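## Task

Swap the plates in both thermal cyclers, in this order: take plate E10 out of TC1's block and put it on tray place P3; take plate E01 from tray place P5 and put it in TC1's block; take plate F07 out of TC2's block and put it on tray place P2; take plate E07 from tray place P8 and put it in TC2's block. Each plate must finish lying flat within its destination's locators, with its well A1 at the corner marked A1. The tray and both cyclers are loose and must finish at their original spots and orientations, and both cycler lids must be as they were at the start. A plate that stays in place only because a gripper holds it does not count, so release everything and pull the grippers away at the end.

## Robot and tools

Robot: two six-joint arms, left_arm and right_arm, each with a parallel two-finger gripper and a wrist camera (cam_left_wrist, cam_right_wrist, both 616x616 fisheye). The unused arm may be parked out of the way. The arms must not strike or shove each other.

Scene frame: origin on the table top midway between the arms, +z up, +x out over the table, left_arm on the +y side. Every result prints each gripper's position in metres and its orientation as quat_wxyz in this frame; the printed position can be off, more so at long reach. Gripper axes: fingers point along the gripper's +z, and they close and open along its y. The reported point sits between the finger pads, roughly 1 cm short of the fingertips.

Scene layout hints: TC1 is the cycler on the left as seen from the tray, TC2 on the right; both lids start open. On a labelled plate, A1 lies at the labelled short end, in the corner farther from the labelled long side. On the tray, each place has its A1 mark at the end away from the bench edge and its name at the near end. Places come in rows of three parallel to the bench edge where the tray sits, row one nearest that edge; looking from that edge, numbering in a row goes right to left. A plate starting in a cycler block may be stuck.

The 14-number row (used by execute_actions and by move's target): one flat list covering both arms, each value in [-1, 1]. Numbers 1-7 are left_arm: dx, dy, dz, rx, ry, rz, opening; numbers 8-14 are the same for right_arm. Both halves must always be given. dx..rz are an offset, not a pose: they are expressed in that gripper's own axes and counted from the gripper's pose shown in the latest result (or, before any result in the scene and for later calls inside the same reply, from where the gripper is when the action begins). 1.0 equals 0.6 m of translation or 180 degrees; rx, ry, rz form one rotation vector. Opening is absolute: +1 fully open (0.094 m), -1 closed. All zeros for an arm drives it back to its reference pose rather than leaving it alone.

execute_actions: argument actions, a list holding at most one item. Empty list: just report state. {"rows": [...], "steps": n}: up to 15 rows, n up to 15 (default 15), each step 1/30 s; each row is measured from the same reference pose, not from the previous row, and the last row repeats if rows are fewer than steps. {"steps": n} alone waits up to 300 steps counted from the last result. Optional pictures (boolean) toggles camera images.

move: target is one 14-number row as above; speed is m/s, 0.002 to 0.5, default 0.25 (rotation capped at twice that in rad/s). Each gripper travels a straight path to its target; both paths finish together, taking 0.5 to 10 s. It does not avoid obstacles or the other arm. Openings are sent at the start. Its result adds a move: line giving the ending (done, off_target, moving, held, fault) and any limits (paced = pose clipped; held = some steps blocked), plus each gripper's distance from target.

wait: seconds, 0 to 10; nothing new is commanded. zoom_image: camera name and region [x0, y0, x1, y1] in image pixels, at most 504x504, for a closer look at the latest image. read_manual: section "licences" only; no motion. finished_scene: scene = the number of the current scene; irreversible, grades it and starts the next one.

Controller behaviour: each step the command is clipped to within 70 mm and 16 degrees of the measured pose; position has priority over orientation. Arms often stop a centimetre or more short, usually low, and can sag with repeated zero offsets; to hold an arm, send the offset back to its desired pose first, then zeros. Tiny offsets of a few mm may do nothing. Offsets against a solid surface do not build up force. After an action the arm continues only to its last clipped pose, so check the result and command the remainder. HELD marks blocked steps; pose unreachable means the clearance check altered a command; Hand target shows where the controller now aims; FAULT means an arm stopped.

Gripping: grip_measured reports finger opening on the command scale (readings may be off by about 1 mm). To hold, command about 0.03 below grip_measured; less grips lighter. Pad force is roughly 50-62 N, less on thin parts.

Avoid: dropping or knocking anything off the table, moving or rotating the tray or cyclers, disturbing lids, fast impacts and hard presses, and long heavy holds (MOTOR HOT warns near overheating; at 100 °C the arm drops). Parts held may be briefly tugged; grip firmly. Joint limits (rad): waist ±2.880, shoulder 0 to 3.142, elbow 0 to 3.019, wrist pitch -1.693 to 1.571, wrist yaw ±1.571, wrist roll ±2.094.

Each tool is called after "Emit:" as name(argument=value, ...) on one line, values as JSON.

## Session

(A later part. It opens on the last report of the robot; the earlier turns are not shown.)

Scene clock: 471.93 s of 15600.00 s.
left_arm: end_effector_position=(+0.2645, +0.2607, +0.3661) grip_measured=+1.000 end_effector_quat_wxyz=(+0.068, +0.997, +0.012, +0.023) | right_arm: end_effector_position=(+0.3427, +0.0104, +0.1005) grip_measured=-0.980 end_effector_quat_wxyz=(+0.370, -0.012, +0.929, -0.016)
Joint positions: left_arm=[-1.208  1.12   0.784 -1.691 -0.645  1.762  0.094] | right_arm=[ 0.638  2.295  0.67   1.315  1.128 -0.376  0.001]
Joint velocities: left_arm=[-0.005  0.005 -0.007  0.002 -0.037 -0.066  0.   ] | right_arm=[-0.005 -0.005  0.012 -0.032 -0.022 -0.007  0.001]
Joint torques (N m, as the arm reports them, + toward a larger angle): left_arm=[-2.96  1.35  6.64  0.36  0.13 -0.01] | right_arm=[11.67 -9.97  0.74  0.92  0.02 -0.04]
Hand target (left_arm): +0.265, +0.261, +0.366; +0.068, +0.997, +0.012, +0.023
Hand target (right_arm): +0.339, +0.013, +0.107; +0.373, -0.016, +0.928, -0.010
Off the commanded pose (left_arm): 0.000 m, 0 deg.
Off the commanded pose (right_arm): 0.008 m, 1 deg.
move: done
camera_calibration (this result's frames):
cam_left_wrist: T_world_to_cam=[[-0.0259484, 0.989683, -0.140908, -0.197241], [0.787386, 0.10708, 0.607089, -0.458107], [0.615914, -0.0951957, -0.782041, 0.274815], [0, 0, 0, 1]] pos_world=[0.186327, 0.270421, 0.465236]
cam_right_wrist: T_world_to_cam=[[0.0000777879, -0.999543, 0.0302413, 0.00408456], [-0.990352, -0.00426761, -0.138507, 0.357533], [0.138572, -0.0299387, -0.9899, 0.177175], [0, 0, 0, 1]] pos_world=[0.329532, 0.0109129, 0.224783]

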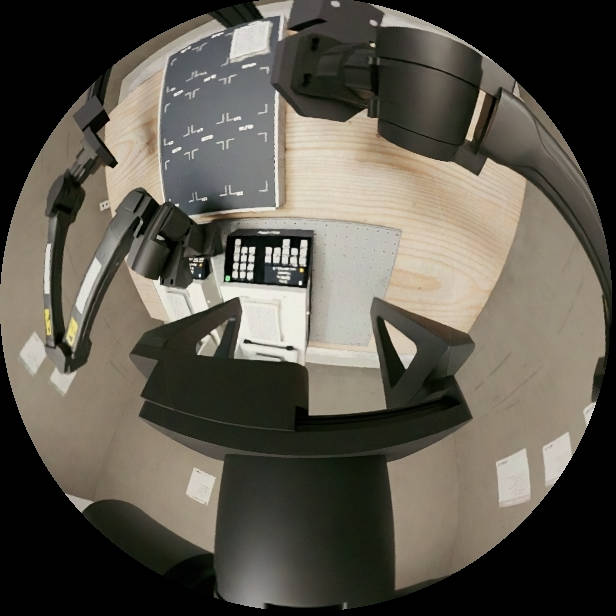

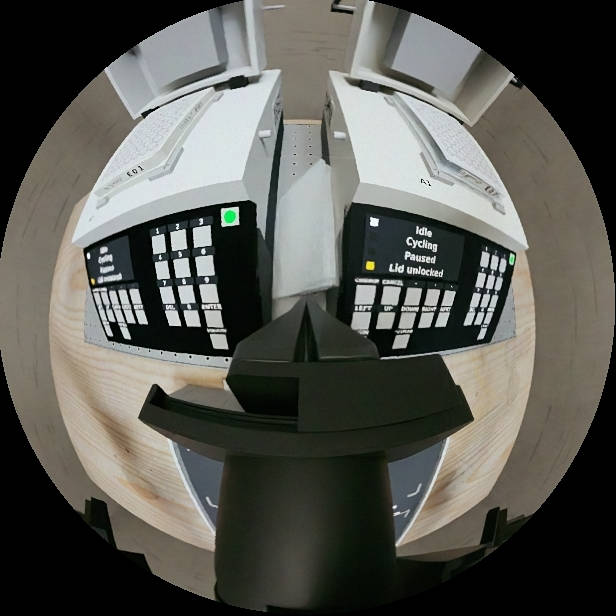

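Emit:
move(target=[0,0,0,0,0,0,1,-0.05,0,0.13,0,0,0,-1], speed=0.05)

Emit:
move(target=[0,0,0,0,0,0,1,0.14,-0.01,-0.06,0,0,0,-1], speed=0.03)

Emit:
move(target=[0,0,0,0,0,0,1,-0.06,0.0,-0.07,0,0,0,-1], speed=0.05)

Scene clock: 474.83 s of 15600.00 s.
left_arm: end_effector_position=(+0.2645, +0.2607, +0.3661) grip_measured=+1.000 end_effector_quat_wxyz=(+0.068, +0.997, +0.012, +0.023) | right_arm: end_effector_position=(+0.4032, +0.0213, +0.0754) grip_measured=-0.980 end_effector_quat_wxyz=(+0.377, -0.024, +0.926, -0.001)
Joint positions: left_arm=[-1.208  1.12   0.784 -1.691 -0.645  1.762  0.094] | right_arm=[ 0.522  2.282  0.78   1.247  0.976 -0.452  0.001]
Joint velocities: left_arm=[-0.005  0.005  0.002 -0.012  0.022 -0.066  0.   ] | right_arm=[-0.015 -0.015 -0.017  0.002 -0.066 -0.022 -0.   ]
Joint torques (N m, as the arm reports them, + toward a larger angle): left_arm=[-3.19  1.44  6.72  0.29  0.13 -0.01] | right_arm=[  8.13 -11.51   2.91   0.71  -0.07  -0.21]
Hand target (left_arm): +0.265, +0.261, +0.366; +0.068, +0.997, +0.012, +0.023
Hand target (right_arm): +0.418, +0.008, +0.065; +0.370, -0.012, +0.929, -0.016
Off the commanded pose (left_arm): 0.000 m, 0 deg.
Off the commanded pose (right_arm): 0.022 m, 2 deg.
move: off_target (right_arm)
camera_calibration (this result's frames):
cam_left_wrist: T_world_to_cam=[[-0.0259484, 0.989683, -0.140908, -0.197241], [0.787386, 0.10708, 0.607089, -0.458107], [0.615914, -0.0951957, -0.782041, 0.274815], [0, 0, 0, 1]] pos_world=[0.186327, 0.270421, 0.465236]
cam_right_wrist: T_world_to_cam=[[0.0340323, -0.999364, 0.0106828, 0.0035121], [-0.987553, -0.0352686, -0.153284, 0.414695], [0.153564, -0.00533317, -0.988124, 0.137555], [0, 0, 0, 1]] pos_world=[0.38829, 0.0188692, 0.19945]

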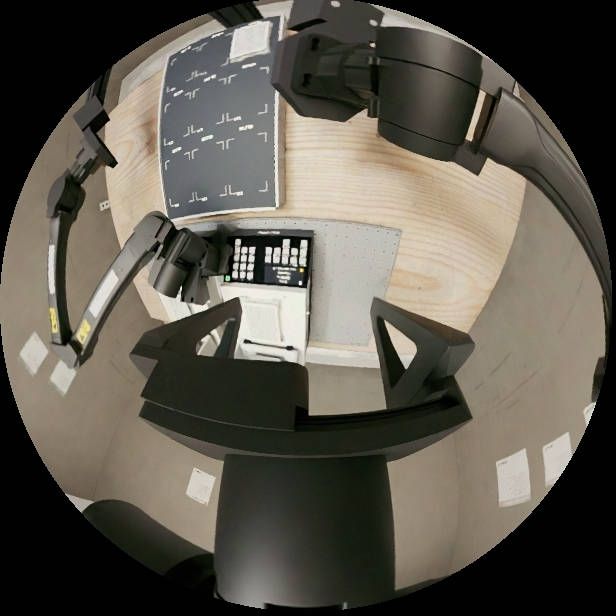

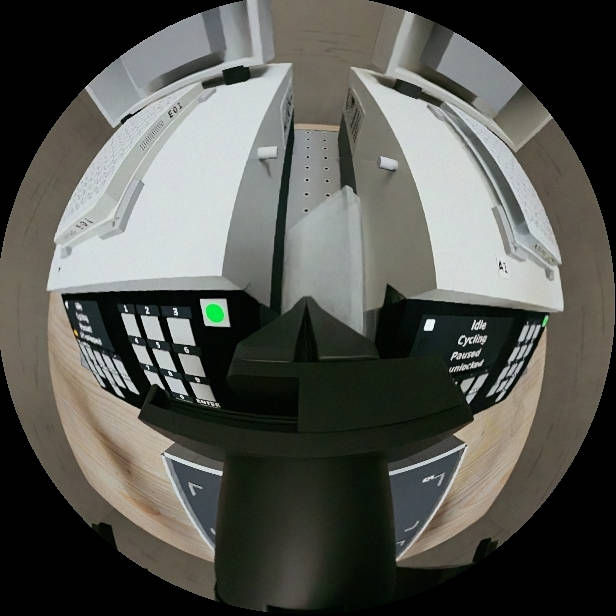

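Scene clock: 478.17 s of 15600.00 s.
left_arm: end_effector_position=(+0.2645, +0.2607, +0.3661) grip_measured=+1.000 end_effector_quat_wxyz=(+0.068, +0.997, +0.012, +0.023) | right_arm: end_effector_position=(+0.3240, +0.0147, +0.0450) grip_measured=-0.980 end_effector_quat_wxyz=(+0.379, -0.025, +0.925, -0.000)
Joint positions: left_arm=[-1.208  1.12   0.784 -1.691 -0.645  1.762  0.094] | right_arm=[ 0.543  2.477  0.694  1.526  0.993 -0.45   0.001]
Joint velocities: left_arm=[-0.005  0.005  0.002 -0.007 -0.007  0.022  0.   ] | right_arm=[ 0.005 -0.005  0.002  0.002  0.022  0.051 -0.   ]
Joint torques (N m, as the arm reports them, + toward a larger angle): left_arm=[-3.59  1.33  6.73  0.37  0.13 -0.02] | right_arm=[10.28 -8.98 -0.61  2.04 -0.03 -0.05]
Hand target (left_arm): +0.265, +0.261, +0.366; +0.068, +0.997, +0.012, +0.023
Hand target (right_arm): +0.318, +0.013, +0.042; +0.377, -0.024, +0.926, -0.001
Off the commanded pose (left_arm): 0.000 m, 0 deg.
Off the commanded pose (right_arm): 0.007 m, 0 deg.
move: done
camera_calibration (this result's frames):
cam_left_wrist: T_world_to_cam=[[-0.0259484, 0.989683, -0.140908, -0.197241], [0.787386, 0.10708, 0.607089, -0.458107], [0.615914, -0.0951957, -0.782041, 0.274815], [0, 0, 0, 1]] pos_world=[0.186327, 0.270421, 0.465236]
cam_right_wrist: T_world_to_cam=[[0.037167, -0.999242, 0.0115911, -0.00109268], [-0.986797, -0.0385289, -0.157313, 0.331547], [0.157641, -0.00559123, -0.987481, 0.118298], [0, 0, 0, 1]] pos_world=[0.308561, 0.0123437, 0.168987]

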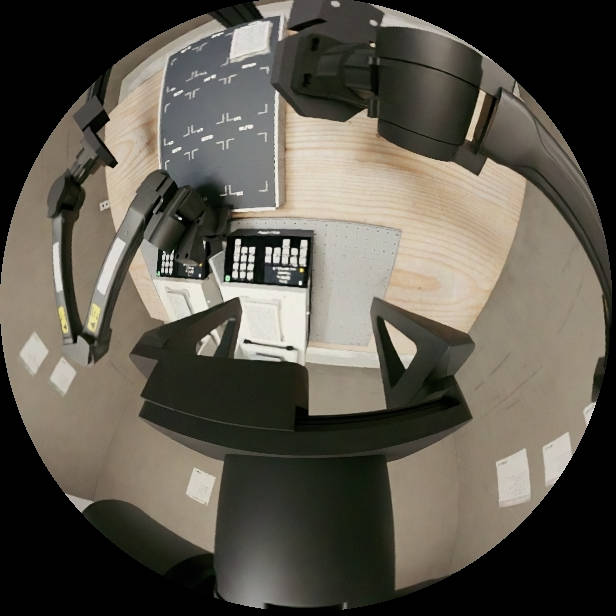

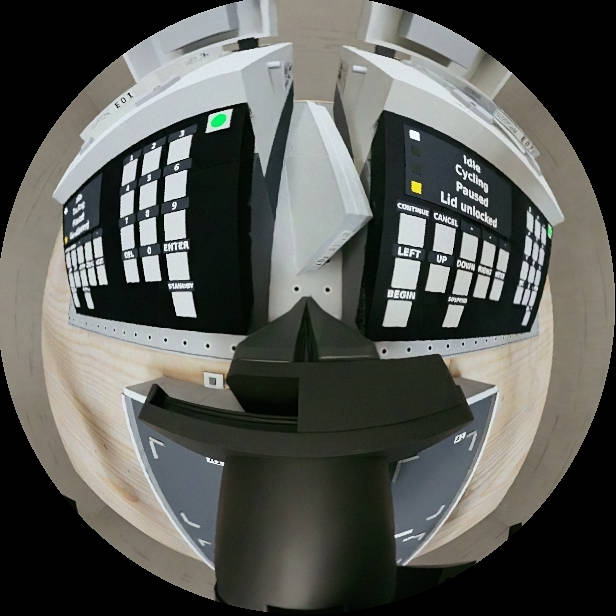

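Scene clock: 479.60 s of 15600.00 s.
left_arm: end_effector_position=(+0.2645, +0.2607, +0.3661) grip_measured=+1.000 end_effector_quat_wxyz=(+0.068, +0.997, +0.012, +0.023) | right_arm: end_effector_position=(+0.3243, +0.0129, +0.0940) grip_measured=-0.980 end_effector_quat_wxyz=(+0.377, -0.022, +0.926, -0.006)
Joint positions: left_arm=[-1.208  1.12   0.784 -1.691 -0.645  1.762  0.094] | right_arm=[ 0.647  2.351  0.649  1.397  1.108 -0.391  0.001]
Joint velocities: left_arm=[-0.005 -0.015  0.007 -0.002 -0.037  0.051  0.   ] | right_arm=[-0.005 -0.005  0.012 -0.017 -0.051  0.007 -0.001]
Joint torques (N m, as the arm reports them, + toward a larger angle): left_arm=[-3.19  1.86  6.64  0.31  0.11 -0.02] | right_arm=[ 11.47 -10.43   0.48   0.67   0.    -0.03]
Hand target (left_arm): +0.265, +0.261, +0.366; +0.068, +0.997, +0.012, +0.023
Hand target (right_arm): +0.321, +0.015, +0.101; +0.380, -0.026, +0.925, -0.001
Off the commanded pose (left_arm): 0.000 m, 0 deg.
Off the commanded pose (right_arm): 0.008 m, 1 deg.
move: done
camera_calibration (this result's frames):
cam_left_wrist: T_world_to_cam=[[-0.0259484, 0.989683, -0.140908, -0.197241], [0.787386, 0.10708, 0.607089, -0.458107], [0.615914, -0.0951957, -0.782041, 0.274815], [0, 0, 0, 1]] pos_world=[0.186327, 0.270421, 0.465236]
cam_right_wrist: T_world_to_cam=[[0.0254206, -0.999483, 0.0196968, -0.000452145], [-0.987851, -0.0281368, -0.152839, 0.339292], [0.153314, -0.0155722, -0.988055, 0.168235], [0, 0, 0, 1]] pos_world=[0.309388, 0.0117145, 0.218092]

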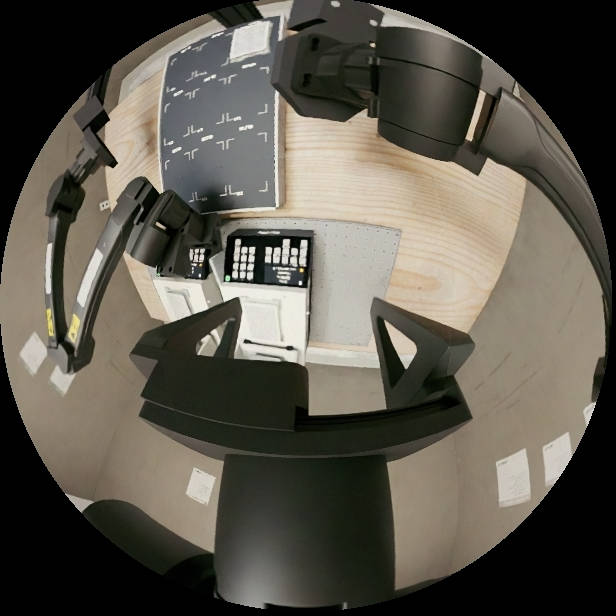

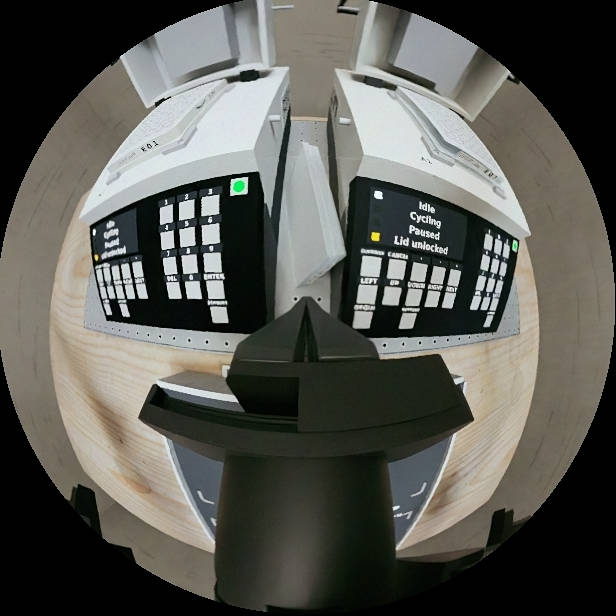

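Emit:
move(target=[0,0,0,0,0,0,1,0.06,-0.01,0.085,0,0,0,-0.3], speed=0.05)

Emit:
move(target=[0,0,0,0,0,0,1,-0.055,0,0.06,0,0,0,-0.3], speed=0.03)

Scene clock: 482.47 s of 15600.00 s.
left_arm: end_effector_position=(+0.2645, +0.2607, +0.3661) grip_measured=+1.000 end_effector_quat_wxyz=(+0.068, +0.997, +0.012, +0.023) | right_arm: end_effector_position=(+0.3318, +0.0160, +0.0551) grip_measured=-0.302 end_effector_quat_wxyz=(+0.391, -0.027, +0.920, +0.012)
Joint positions: left_arm=[-1.208  1.12   0.784 -1.691 -0.645  1.762  0.094] | right_arm=[ 0.548  2.451  0.686  1.53   0.966 -0.461  0.033]
Joint velocities: left_arm=[-0.015  0.005 -0.007  0.017 -0.051  0.051  0.   ] | right_arm=[-0.005  0.015  0.007  0.022 -0.022 -0.066  0.   ]
Joint torques (N m, as the arm reports them, + toward a larger angle): left_arm=[-3.34  1.93  6.66  0.31  0.12  0.  ] | right_arm=[ 6.48 -8.83  1.23  1.7  -0.19 -0.21]
Hand target (left_arm): +0.265, +0.261, +0.366; +0.068, +0.997, +0.012, +0.023
Hand target (right_arm): +0.333, +0.005, +0.033; +0.377, -0.021, +0.926, -0.006
Off the commanded pose (left_arm): 0.000 m, 0 deg.
Off the commanded pose (right_arm): 0.025 m, 3 deg.
move: off_target (right_arm)
camera_calibration (this result's frames):
cam_left_wrist: T_world_to_cam=[[-0.0259484, 0.989683, -0.140908, -0.197241], [0.787386, 0.10708, 0.607089, -0.458107], [0.615914, -0.0951957, -0.782041, 0.274815], [0, 0, 0, 1]] pos_world=[0.186327, 0.270421, 0.465236]
cam_right_wrist: T_world_to_cam=[[0.0500333, -0.99871, -0.0086357, -0.0033577], [-0.982132, -0.0476285, -0.182065, 0.340883], [0.181419, 0.0175907, -0.983248, 0.118609], [0, 0, 0, 1]] pos_world=[0.313442, 0.0107959, 0.178656]

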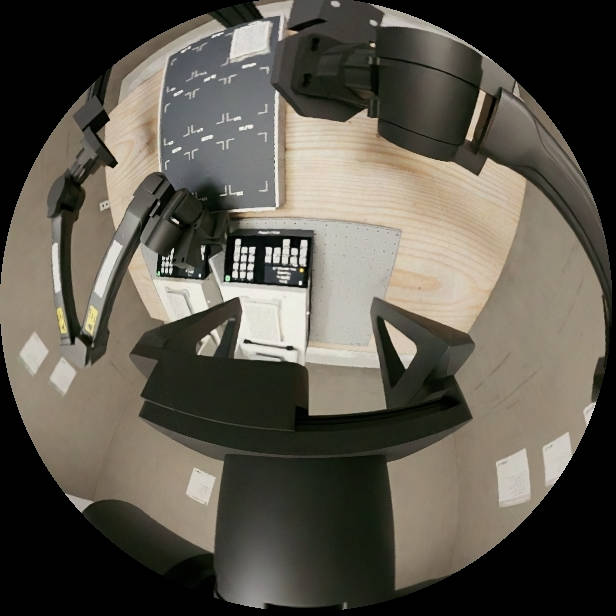

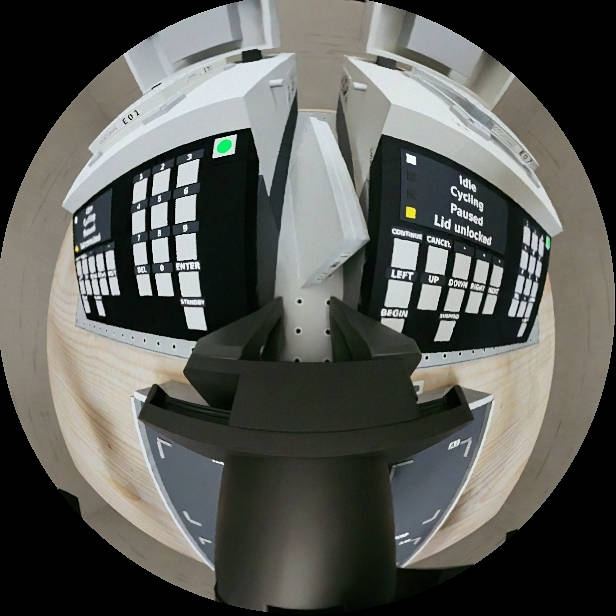

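Scene clock: 484.33 s of 15600.00 s.
left_arm: end_effector_position=(+0.2645, +0.2607, +0.3661) grip_measured=+1.000 end_effector_quat_wxyz=(+0.068, +0.997, +0.012, +0.023) | right_arm: end_effector_position=(+0.3344, +0.0178, +0.0557) grip_measured=-0.304 end_effector_quat_wxyz=(+0.376, -0.049, +0.925, +0.018)
Joint positions: left_arm=[-1.208  1.12   0.784 -1.691 -0.645  1.762  0.094] | right_arm=[ 0.545  2.406  0.676  1.424  0.951 -0.438  0.033]
Joint velocities: left_arm=[-0.005 -0.005 -0.007 -0.002 -0.051  0.022  0.   ] | right_arm=[-0.015 -0.005 -0.002 -0.007  0.081 -0.007 -0.001]
Joint torques (N m, as the arm reports them, + toward a larger angle): left_arm=[-3.01  1.52  6.73  0.39  0.11  0.  ] | right_arm=[  6.33 -12.2    5.06   0.66  -1.32  -0.69]
Hand target (left_arm): +0.265, +0.261, +0.366; +0.068, +0.997, +0.012, +0.023
Hand target (right_arm): +0.380, +0.015, +0.056; +0.391, -0.027, +0.920, +0.010
Off the commanded pose (left_arm): 0.000 m, 0 deg.
Off the commanded pose (right_arm): 0.046 m, 3 deg.
move: off_target (right_arm)
camera_calibration (this result's frames):
cam_left_wrist: T_world_to_cam=[[-0.0259484, 0.989683, -0.140908, -0.197241], [0.787386, 0.10708, 0.607089, -0.458107], [0.615914, -0.0951957, -0.782041, 0.274815], [0, 0, 0, 1]] pos_world=[0.186327, 0.270421, 0.465236]
cam_right_wrist: T_world_to_cam=[[0.0936053, -0.995597, -0.00489901, -0.0165771], [-0.984223, -0.0917916, -0.15126, 0.343322], [0.150144, 0.0189805, -0.988482, 0.129382], [0, 0, 0, 1]] pos_world=[0.320031, 0.0125543, 0.179741]

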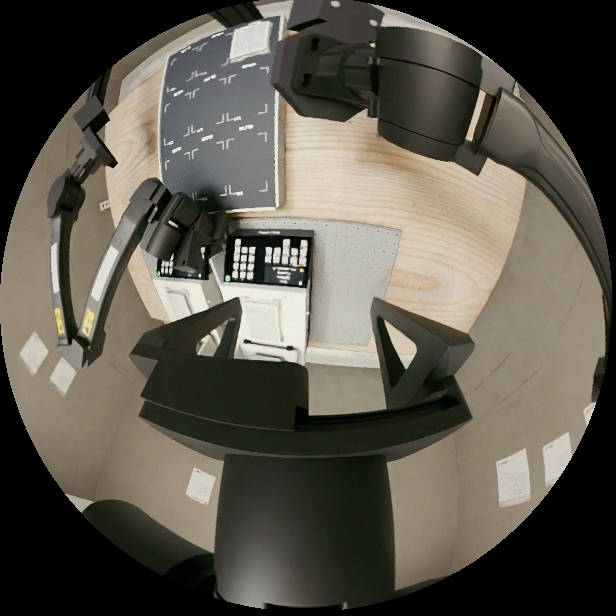

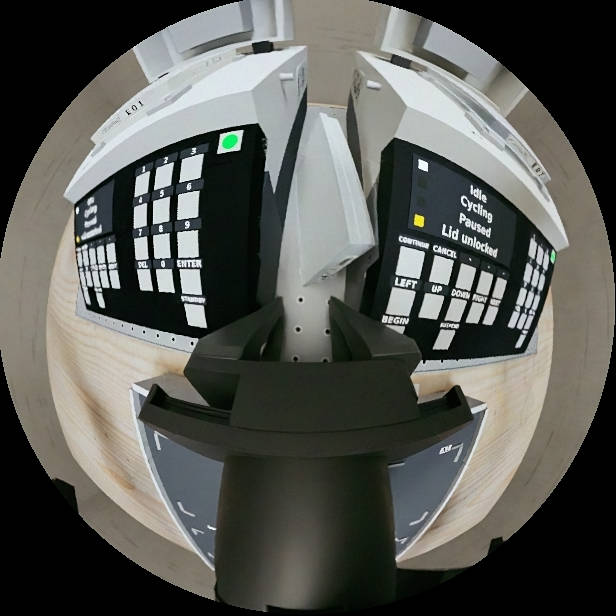

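Emit:
move(target=[0,0,0,0,0,0,1,-0.08,0,-0.08,0,0,0.03,-0.45], speed=0.05)

Emit:
move(target=[0,0,0,0,0,0,1,-0.08,-0.02,0.08,0,0,0,-0.45], speed=0.05)

Scene clock: 487.20 s of 15600.00 s.
left_arm: end_effector_position=(+0.2645, +0.2607, +0.3661) grip_measured=+1.000 end_effector_quat_wxyz=(+0.068, +0.997, +0.012, +0.023) | right_arm: end_effector_position=(+0.3407, +0.0152, +0.1176) grip_measured=-0.448 end_effector_quat_wxyz=(+0.373, -0.001, +0.927, +0.029)
Joint positions: left_arm=[-1.208  1.12   0.784 -1.691 -0.645  1.762  0.094] | right_arm=[ 0.665  2.232  0.636  1.23   1.079 -0.267  0.026]
Joint velocities: left_arm=[-0.005 -0.005  0.002 -0.007  0.022 -0.066  0.   ] | right_arm=[-0.005  0.005  0.007 -0.027  0.037 -0.051 -0.002]
Joint torques (N m, as the arm reports them, + toward a larger angle): left_arm=[-3.16  1.53  6.68  0.33  0.12  0.  ] | right_arm=[ 11.29 -10.61   1.08   0.78   0.01  -0.06]
Hand target (left_arm): +0.265, +0.261, +0.366; +0.068, +0.997, +0.012, +0.023
Hand target (right_arm): +0.336, +0.017, +0.124; +0.375, -0.005, +0.926, +0.035
Off the commanded pose (left_arm): 0.000 m, 0 deg.
Off the commanded pose (right_arm): 0.009 m, 1 deg.
move: done
camera_calibration (this result's frames):
cam_left_wrist: T_world_to_cam=[[-0.0259484, 0.989683, -0.140908, -0.197241], [0.787386, 0.10708, 0.607089, -0.458107], [0.615914, -0.0951957, -0.782041, 0.274815], [0, 0, 0, 1]] pos_world=[0.186327, 0.270421, 0.465236]
cam_right_wrist: T_world_to_cam=[[0.0134143, -0.997968, -0.0622826, 0.0146788], [-0.989526, -0.0042956, -0.144292, 0.358323], [0.143731, 0.0635658, -0.987573, 0.191051], [0, 0, 0, 1]] pos_world=[0.326913, 0.00404387, 0.241294]

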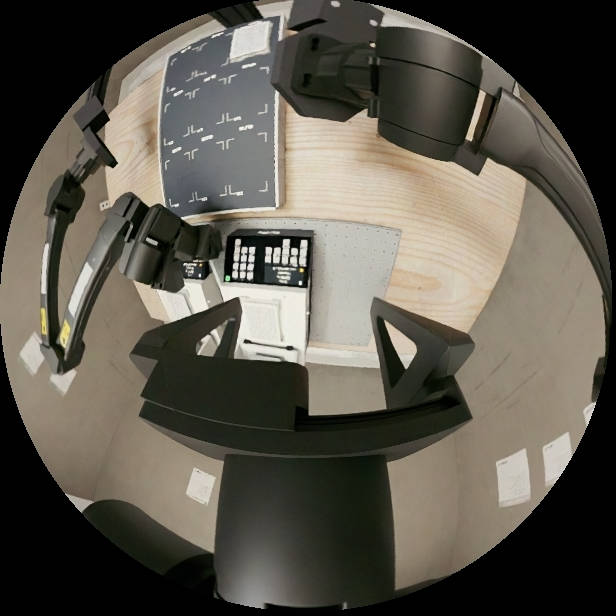

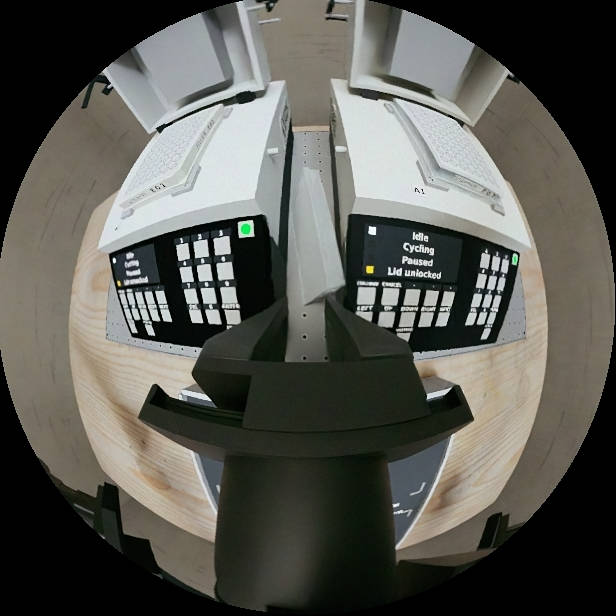

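Scene clock: 488.90 s of 15600.00 s.
left_arm: end_effector_position=(+0.2645, +0.2607, +0.3661) grip_measured=+1.000 end_effector_quat_wxyz=(+0.068, +0.997, +0.012, +0.023) | right_arm: end_effector_position=(+0.3960, +0.0093, +0.1208) grip_measured=-0.448 end_effector_quat_wxyz=(+0.376, -0.009, +0.926, +0.038)
Joint positions: left_arm=[-1.208  1.12   0.784 -1.691 -0.645  1.762  0.094] | right_arm=[ 0.587  2.131  0.69   1.116  0.984 -0.326  0.026]
Joint velocities: left_arm=[-0.005  0.005 -0.012 -0.012 -0.095  0.139  0.   ] | right_arm=[ 0.005 -0.005  0.022  0.002  0.007  0.007  0.001]
Joint torques (N m, as the arm reports them, + toward a larger angle): left_arm=[-3.52  1.17  6.72  0.3   0.08 -0.02] | right_arm=[  8.38 -10.75   3.74   0.76  -0.21  -0.21]
Hand target (left_arm): +0.265, +0.261, +0.366; +0.068, +0.997, +0.012, +0.023
Hand target (right_arm): +0.409, +0.003, +0.116; +0.373, -0.001, +0.927, +0.029
Off the commanded pose (left_arm): 0.000 m, 0 deg.
Off the commanded pose (right_arm): 0.015 m, 1 deg.
move: off_target (right_arm)
camera_calibration (this result's frames):
cam_left_wrist: T_world_to_cam=[[-0.0259484, 0.989683, -0.140908, -0.197241], [0.787386, 0.10708, 0.607089, -0.458107], [0.615914, -0.0951957, -0.782041, 0.274815], [0, 0, 0, 1]] pos_world=[0.186327, 0.270421, 0.465236]
cam_right_wrist: T_world_to_cam=[[0.0352699, -0.99684, -0.0711753, 0.000719411], [-0.988308, -0.0242197, -0.150535, 0.413968], [0.148335, 0.0756524, -0.986039, 0.184573], [0, 0, 0, 1]] pos_world=[0.381724, -0.00322002, 0.244364]

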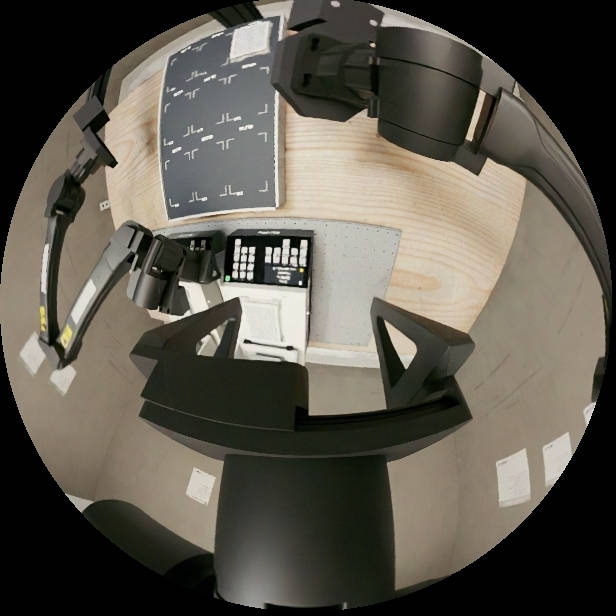

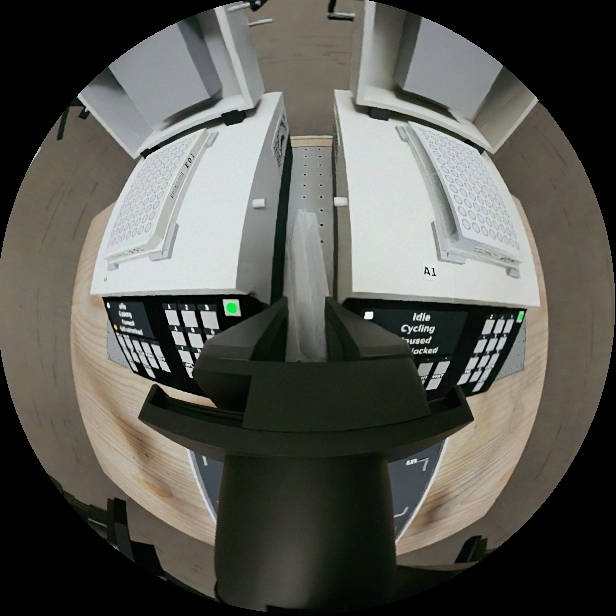

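Emit:
move(target=[0,0,0,0,0,0,1,0.065,-0.025,0.07,0,0,0,-0.45], speed=0.03)

Scene clock: 492.00 s of 15600.00 s.
left_arm: end_effector_position=(+0.2645, +0.2607, +0.3661) grip_measured=+1.000 end_effector_quat_wxyz=(+0.068, +0.997, +0.012, +0.023) | right_arm: end_effector_position=(+0.4013, +0.0145, +0.1085) grip_measured=-0.448 end_effector_quat_wxyz=(+0.406, -0.004, +0.911, +0.068)
Joint positions: left_arm=[-1.208  1.12   0.784 -1.691 -0.645  1.762  0.094] | right_arm=[ 0.545  2.195  0.69   1.272  0.87  -0.376  0.026]
Joint velocities: left_arm=[-0.005  0.005 -0.002 -0.002 -0.022 -0.125  0.   ] | right_arm=[ 0.005 -0.015 -0.017  0.002  0.007 -0.037  0.   ]
Joint torques (N m, as the arm reports them, + toward a larger angle): left_arm=[-3.34  1.41  6.72  0.36  0.14  0.01] | right_arm=[ 4.61 -7.29  2.07  1.01 -0.24 -0.11]
Hand target (left_arm): +0.265, +0.261, +0.366; +0.068, +0.997, +0.012, +0.023
Hand target (right_arm): +0.395, -0.003, +0.065; +0.375, -0.009, +0.926, +0.038
Off the commanded pose (left_arm): 0.000 m, 0 deg.
Off the commanded pose (right_arm): 0.049 m, 5 deg.
move: off_target (right_arm)
camera_calibration (this result's frames):
cam_left_wrist: T_world_to_cam=[[-0.0259484, 0.989683, -0.140908, -0.197241], [0.787386, 0.10708, 0.607089, -0.458107], [0.615914, -0.0951957, -0.782041, 0.274815], [0, 0, 0, 1]] pos_world=[0.186327, 0.270421, 0.465236]
cam_right_wrist: T_world_to_cam=[[0.0529084, -0.990156, -0.129584, 0.00392356], [-0.975908, -0.0237628, -0.216885, 0.419676], [0.211671, 0.137937, -0.967558, 0.142889], [0, 0, 0, 1]] pos_world=[0.379112, -0.00585216, 0.229784]

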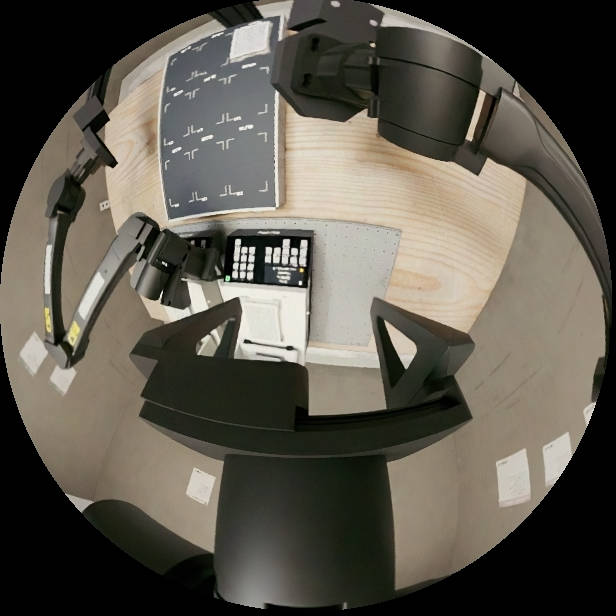

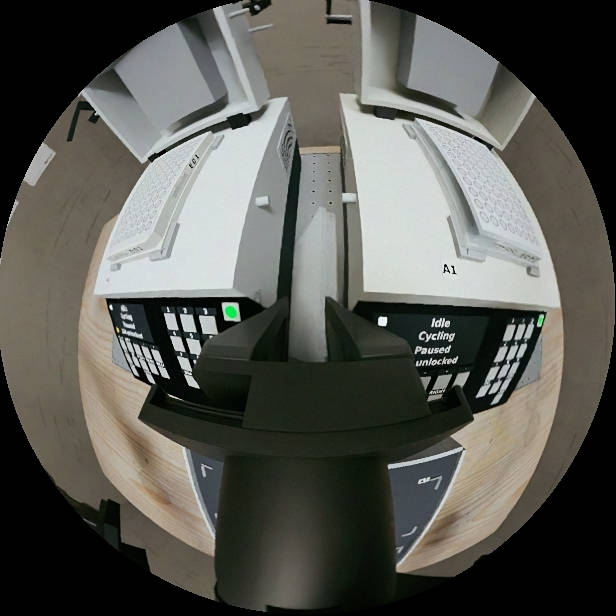

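Emit:
move(target=[0,0,0,0,0,0,1,0.06,-0.02,0.07,0.03,0,0,-1], speed=0.04)

Emit:
move(target=[0,0,0,0,0,0,1,0.15,-0.02,-0.08,0,0,0,-1], speed=0.03)

Emit:
move(target=[0,0,0,0,0,0,1,-0.06,0.0,-0.07,0,0,0,-1], speed=0.05)

Scene clock: 495.13 s of 15600.00 s.
left_arm: end_effector_position=(+0.2645, +0.2607, +0.3661) grip_measured=+1.000 end_effector_quat_wxyz=(+0.068, +0.997, +0.012, +0.023) | right_arm: end_effector_position=(+0.4108, +0.0254, +0.1114) grip_measured=-0.971 end_effector_quat_wxyz=(+0.443, +0.021, +0.894, +0.068)
Joint positions: left_arm=[-1.208  1.12   0.784 -1.691 -0.645  1.762  0.094] | right_arm=[ 0.548  2.275  0.737  1.436  0.856 -0.435  0.001]
Joint velocities: left_arm=[ 0.005 -0.005  0.007 -0.007  0.051  0.007  0.   ] | right_arm=[-0.015 -0.024  0.017  0.007 -0.022 -0.066 -0.001]
Joint torques (N m, as the arm reports them, + toward a larger angle): left_arm=[-3.18  1.37  6.76  0.35  0.12 -0.02] | right_arm=[ 4.39 -5.8   3.14  0.3   0.34 -0.23]
Hand target (left_arm): +0.265, +0.261, +0.366; +0.068, +0.997, +0.012, +0.023
Hand target (right_arm): +0.404, +0.008, +0.057; +0.404, +0.015, +0.914, +0.026
Off the commanded pose (left_arm): 0.000 m, 0 deg.
Off the commanded pose (right_arm): 0.061 m, 7 deg.
move: off_target (right_arm)
camera_calibration (this result's frames):
cam_left_wrist: T_world_to_cam=[[-0.0259484, 0.989683, -0.140908, -0.197241], [0.787386, 0.10708, 0.607089, -0.458107], [0.615914, -0.0951957, -0.782041, 0.274815], [0, 0, 0, 1]] pos_world=[0.186327, 0.270421, 0.465236]
cam_right_wrist: T_world_to_cam=[[0.0140408, -0.988642, -0.14963, 0.0327667], [-0.955652, 0.0307562, -0.292889, 0.428563], [0.294165, 0.147106, -0.944366, 0.105511], [0, 0, 0, 1]] pos_world=[0.37806, 0.00369222, 0.230066]

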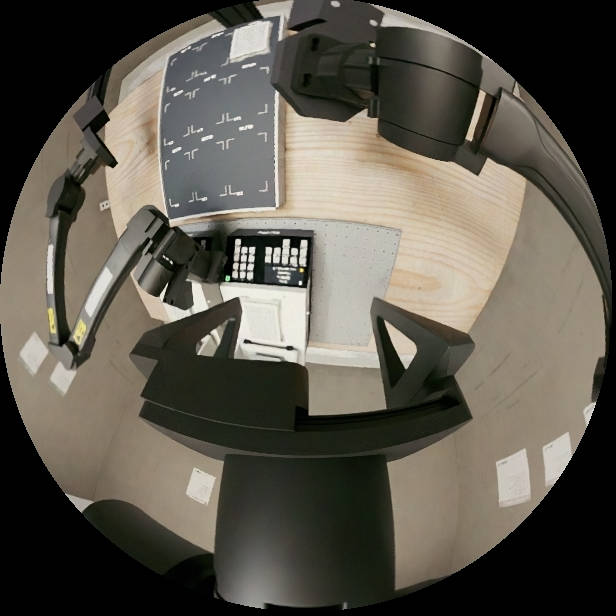

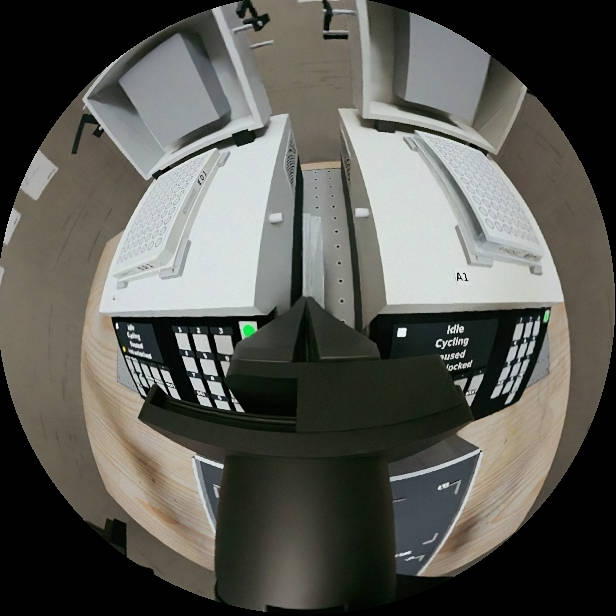

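Scene clock: 499.03 s of 15600.00 s.
left_arm: end_effector_position=(+0.2645, +0.2607, +0.3661) grip_measured=+1.000 end_effector_quat_wxyz=(+0.068, +0.997, +0.012, +0.023) | right_arm: end_effector_position=(+0.3140, +0.0247, +0.0748) grip_measured=-0.978 end_effector_quat_wxyz=(+0.406, +0.004, +0.910, +0.080)
Joint positions: left_arm=[-1.208  1.12   0.784 -1.691 -0.645  1.762  0.094] | right_arm=[ 0.594  2.452  0.63   1.567  0.902 -0.328  0.001]
Joint velocities: left_arm=[-0.024  0.005 -0.007  0.002  0.022  0.037  0.   ] | right_arm=[ 0.005  0.005  0.002  0.022 -0.066 -0.007  0.   ]
Joint torques (N m, as the arm reports them, + toward a larger angle): left_arm=[-4.01  1.32  6.71  0.35  0.12 -0.01] | right_arm=[ 8.13 -9.82  0.55  1.25 -0.04 -0.09]
Hand target (left_arm): +0.265, +0.261, +0.366; +0.068, +0.997, +0.012, +0.023
Hand target (right_arm): +0.318, +0.019, +0.068; +0.401, +0.015, +0.913, +0.074
Off the commanded pose (left_arm): 0.000 m, 0 deg.
Off the commanded pose (right_arm): 0.011 m, 5 deg.
joint sent to its limit (right arm) — the command would take joint 4 (wrist pitch) past its upper limit, so that joint was sent only as far as its limit.
move: off_target (right_arm)
camera_calibration (this result's frames):
cam_left_wrist: T_world_to_cam=[[-0.0259484, 0.989683, -0.140908, -0.197241], [0.787386, 0.10708, 0.607089, -0.458107], [0.615914, -0.0951957, -0.782041, 0.274815], [0, 0, 0, 1]] pos_world=[0.186327, 0.270421, 0.465236]
cam_right_wrist: T_world_to_cam=[[0.0488302, -0.986177, -0.158338, 0.0176886], [-0.976088, -0.0134965, -0.216958, 0.327172], [0.211822, 0.165145, -0.963254, 0.12633], [0, 0, 0, 1]] pos_world=[0.291726, 0.00099695, 0.195471]

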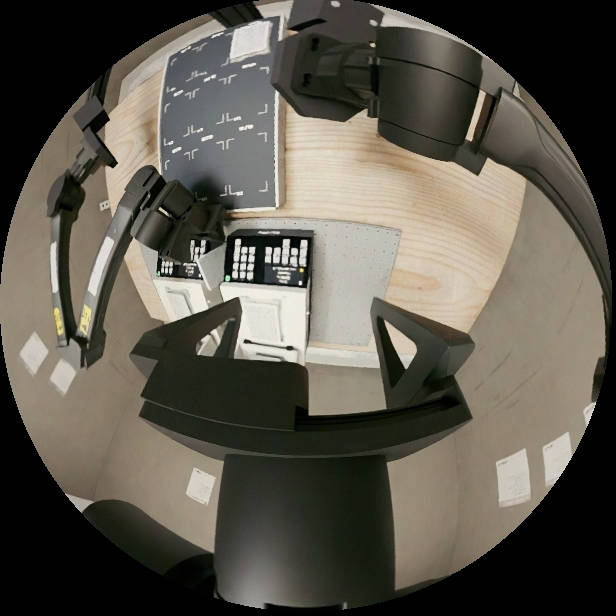

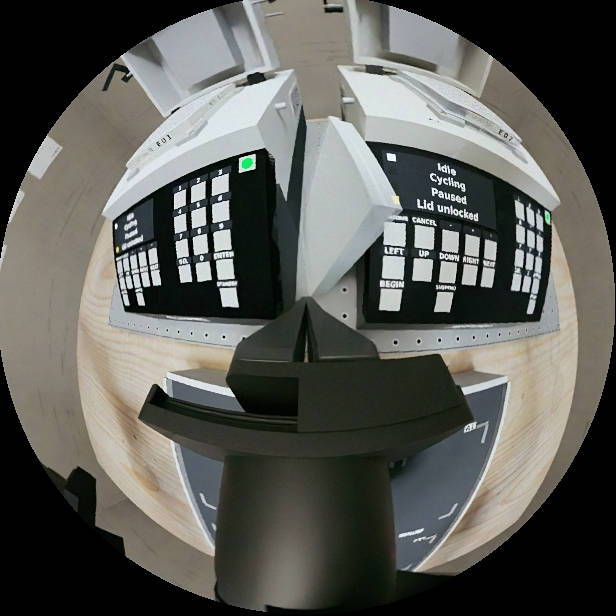

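Scene clock: 500.47 s of 15600.00 s.
left_arm: end_effector_position=(+0.2645, +0.2607, +0.3661) grip_measured=+1.000 end_effector_quat_wxyz=(+0.068, +0.997, +0.012, +0.023) | right_arm: end_effector_position=(+0.3115, +0.0138, +0.1232) grip_measured=-0.978 end_effector_quat_wxyz=(+0.405, +0.008, +0.911, +0.074)
Joint positions: left_arm=[-1.208  1.12   0.784 -1.691 -0.645  1.762  0.094] | right_arm=[ 0.698  2.314  0.564  1.459  1.017 -0.281  0.001]
Joint velocities: left_arm=[-0.015 -0.015 -0.017  0.012  0.037  0.081  0.   ] | right_arm=[-0.005 -0.005  0.007 -0.017 -0.022 -0.037 -0.001]
Joint torques (N m, as the arm reports them, + toward a larger angle): left_arm=[-3.6   1.81  6.6   0.24  0.12  0.01] | right_arm=[ 10.62 -10.     0.5    0.82  -0.05  -0.07]
Hand target (left_arm): +0.265, +0.261, +0.366; +0.068, +0.997, +0.012, +0.023
Hand target (right_arm): +0.307, +0.016, +0.129; +0.406, +0.004, +0.910, +0.080
Off the commanded pose (left_arm): 0.000 m, 0 deg.
Off the commanded pose (right_arm): 0.008 m, 1 deg.
move: done
camera_calibration (this result's frames):
cam_left_wrist: T_world_to_cam=[[-0.0259484, 0.989683, -0.140908, -0.197241], [0.787386, 0.10708, 0.607089, -0.458107], [0.615914, -0.0951957, -0.782041, 0.274815], [0, 0, 0, 1]] pos_world=[0.186327, 0.270421, 0.465236]
cam_right_wrist: T_world_to_cam=[[0.0359787, -0.987957, -0.150491, 0.0177247], [-0.97696, -0.00307191, -0.213401, 0.334785], [0.210369, 0.154701, -0.965304, 0.176161], [0, 0, 0, 1]] pos_world=[0.289375, -0.00871271, 0.24416]

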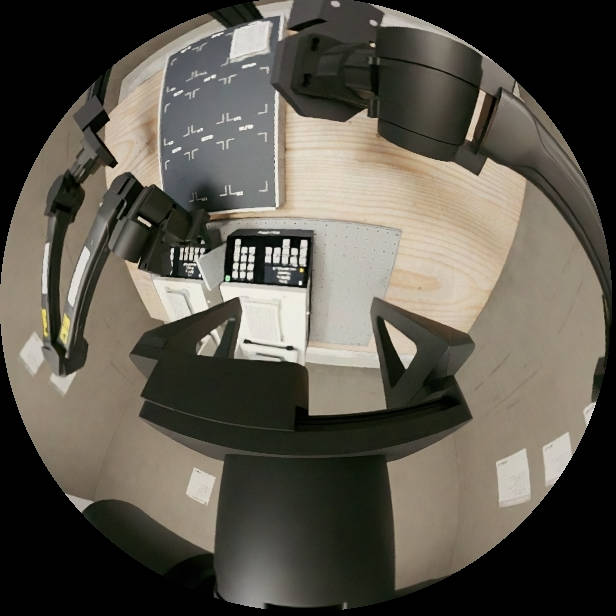

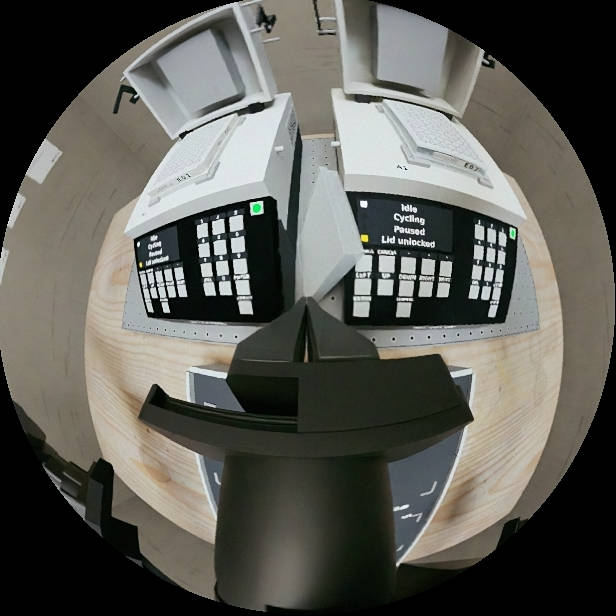

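Emit:
move(target=[0,0,0,0,0,0,1,-0.12,-0.055,0.04,0,0,0,-0.15], speed=0.06)

Emit:
move(target=[0,0,0,0,0,0,1,0.06,-0.01,0.06,0,0,0,-0.15], speed=0.03)

Scene clock: 503.50 s of 15600.00 s.
left_arm: end_effector_position=(+0.2645, +0.2607, +0.3661) grip_measured=+1.000 end_effector_quat_wxyz=(+0.068, +0.997, +0.012, +0.023) | right_arm: end_effector_position=(+0.3789, -0.0141, +0.1657) grip_measured=-0.152 end_effector_quat_wxyz=(+0.413, +0.013, +0.907, +0.085)
Joint positions: left_arm=[-1.208  1.12   0.784 -1.691 -0.645  1.762  0.094] | right_arm=[ 0.647  2.03   0.556  1.229  0.946 -0.309  0.04 ]
Joint velocities: left_arm=[-0.005  0.005 -0.007  0.012 -0.051 -0.022  0.   ] | right_arm=[ 0.005 -0.005 -0.002 -0.007 -0.007 -0.022 -0.   ]
Joint torques (N m, as the arm reports them, + toward a larger angle): left_arm=[-3.38  1.64  6.71  0.44  0.11  0.  ] | right_arm=[ 7.21 -9.2   2.06  0.87 -0.28 -0.24]
Hand target (left_arm): +0.265, +0.261, +0.366; +0.068, +0.997, +0.012, +0.023
Hand target (right_arm): +0.380, -0.023, +0.156; +0.405, +0.008, +0.911, +0.074
Off the commanded pose (left_arm): 0.000 m, 0 deg.
Off the commanded pose (right_arm): 0.012 m, 2 deg.
move: off_target (right_arm)
camera_calibration (this result's frames):
cam_left_wrist: T_world_to_cam=[[-0.0259484, 0.989683, -0.140908, -0.197241], [0.787386, 0.10708, 0.607089, -0.458107], [0.615914, -0.0951957, -0.782041, 0.274815], [0, 0, 0, 1]] pos_world=[0.186327, 0.270421, 0.465236]
cam_right_wrist: T_world_to_cam=[[0.0377339, -0.984071, -0.173724, -0.00263919], [-0.972912, 0.00349988, -0.231148, 0.411144], [0.228074, 0.17774, -0.957283, 0.199629], [0, 0, 0, 1]] pos_world=[0.354577, -0.0395181, 0.285678]

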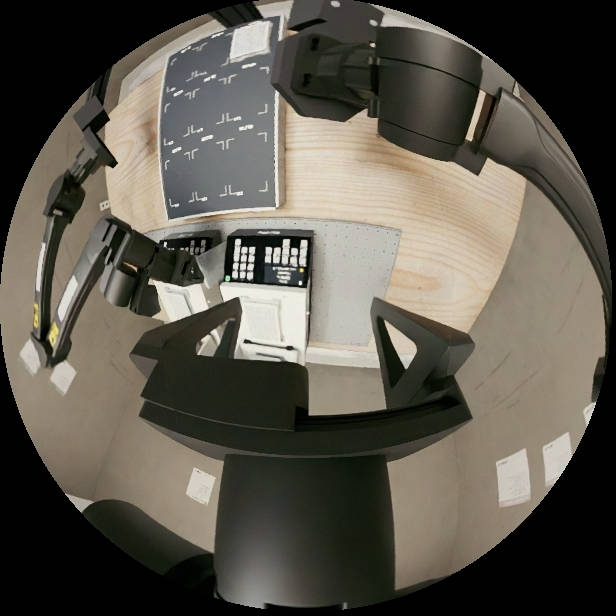

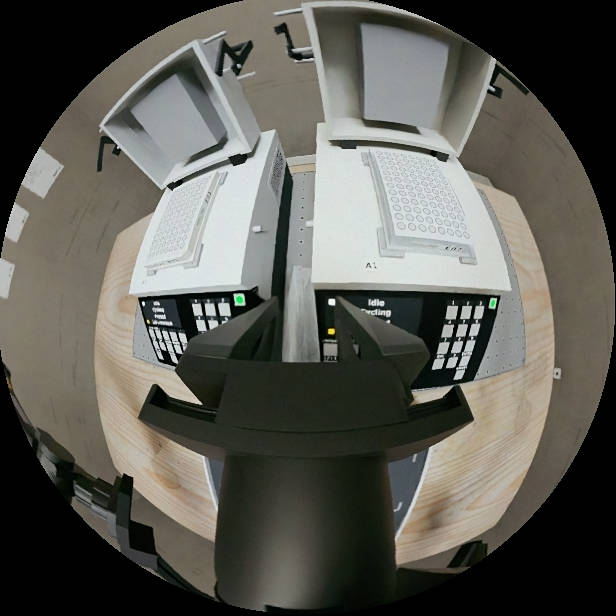

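Scene clock: 505.43 s of 15600.00 s.
left_arm: end_effector_position=(+0.2645, +0.2607, +0.3661) grip_measured=+1.000 end_effector_quat_wxyz=(+0.068, +0.997, +0.012, +0.023) | right_arm: end_effector_position=(+0.3723, -0.0085, +0.1357) grip_measured=-0.152 end_effector_quat_wxyz=(+0.421, +0.004, +0.902, +0.098)
Joint positions: left_arm=[-1.208  1.12   0.784 -1.691 -0.645  1.762  0.094] | right_arm=[ 0.589  2.137  0.557  1.362  0.854 -0.345  0.04 ]
Joint velocities: left_arm=[-0.005 -0.015 -0.012 -0.002 -0.037  0.022  0.   ] | right_arm=[-0.015  0.005 -0.002 -0.002 -0.022 -0.022  0.001]
Joint torques (N m, as the arm reports them, + toward a larger angle): left_arm=[-3.75  1.33  6.67  0.48  0.12 -0.02] | right_arm=[ 5.7  -6.94  3.78  1.47 -0.63 -0.22]
Hand target (left_arm): +0.265, +0.261, +0.366; +0.068, +0.997, +0.012, +0.023
Hand target (right_arm): +0.381, -0.012, +0.115; +0.413, +0.013, +0.907, +0.085
Off the commanded pose (left_arm): 0.000 m, 0 deg.
Off the commanded pose (right_arm): 0.024 m, 2 deg.
move: off_target (right_arm)
camera_calibration (this result's frames):
cam_left_wrist: T_world_to_cam=[[-0.0259484, 0.989683, -0.140908, -0.197241], [0.787386, 0.10708, 0.607089, -0.458107], [0.615914, -0.0951957, -0.782041, 0.274815], [0, 0, 0, 1]] pos_world=[0.186327, 0.270421, 0.465236]
cam_right_wrist: T_world_to_cam=[[0.066148, -0.979773, -0.188866, -0.010542], [-0.967646, -0.0168001, -0.251753, 0.398461], [0.243488, 0.199408, -0.949184, 0.164704], [0, 0, 0, 1]] pos_world=[0.346163, -0.0364779, 0.254658]

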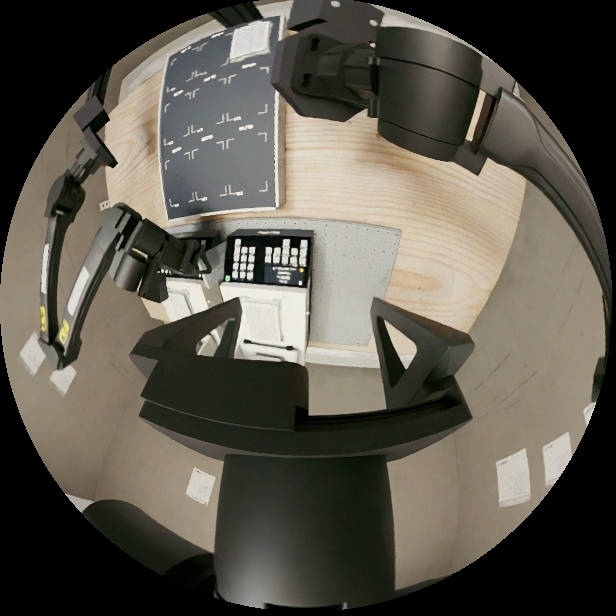

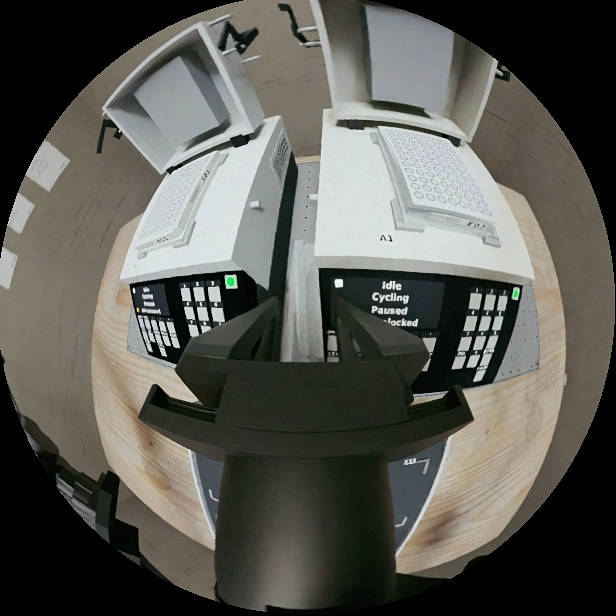

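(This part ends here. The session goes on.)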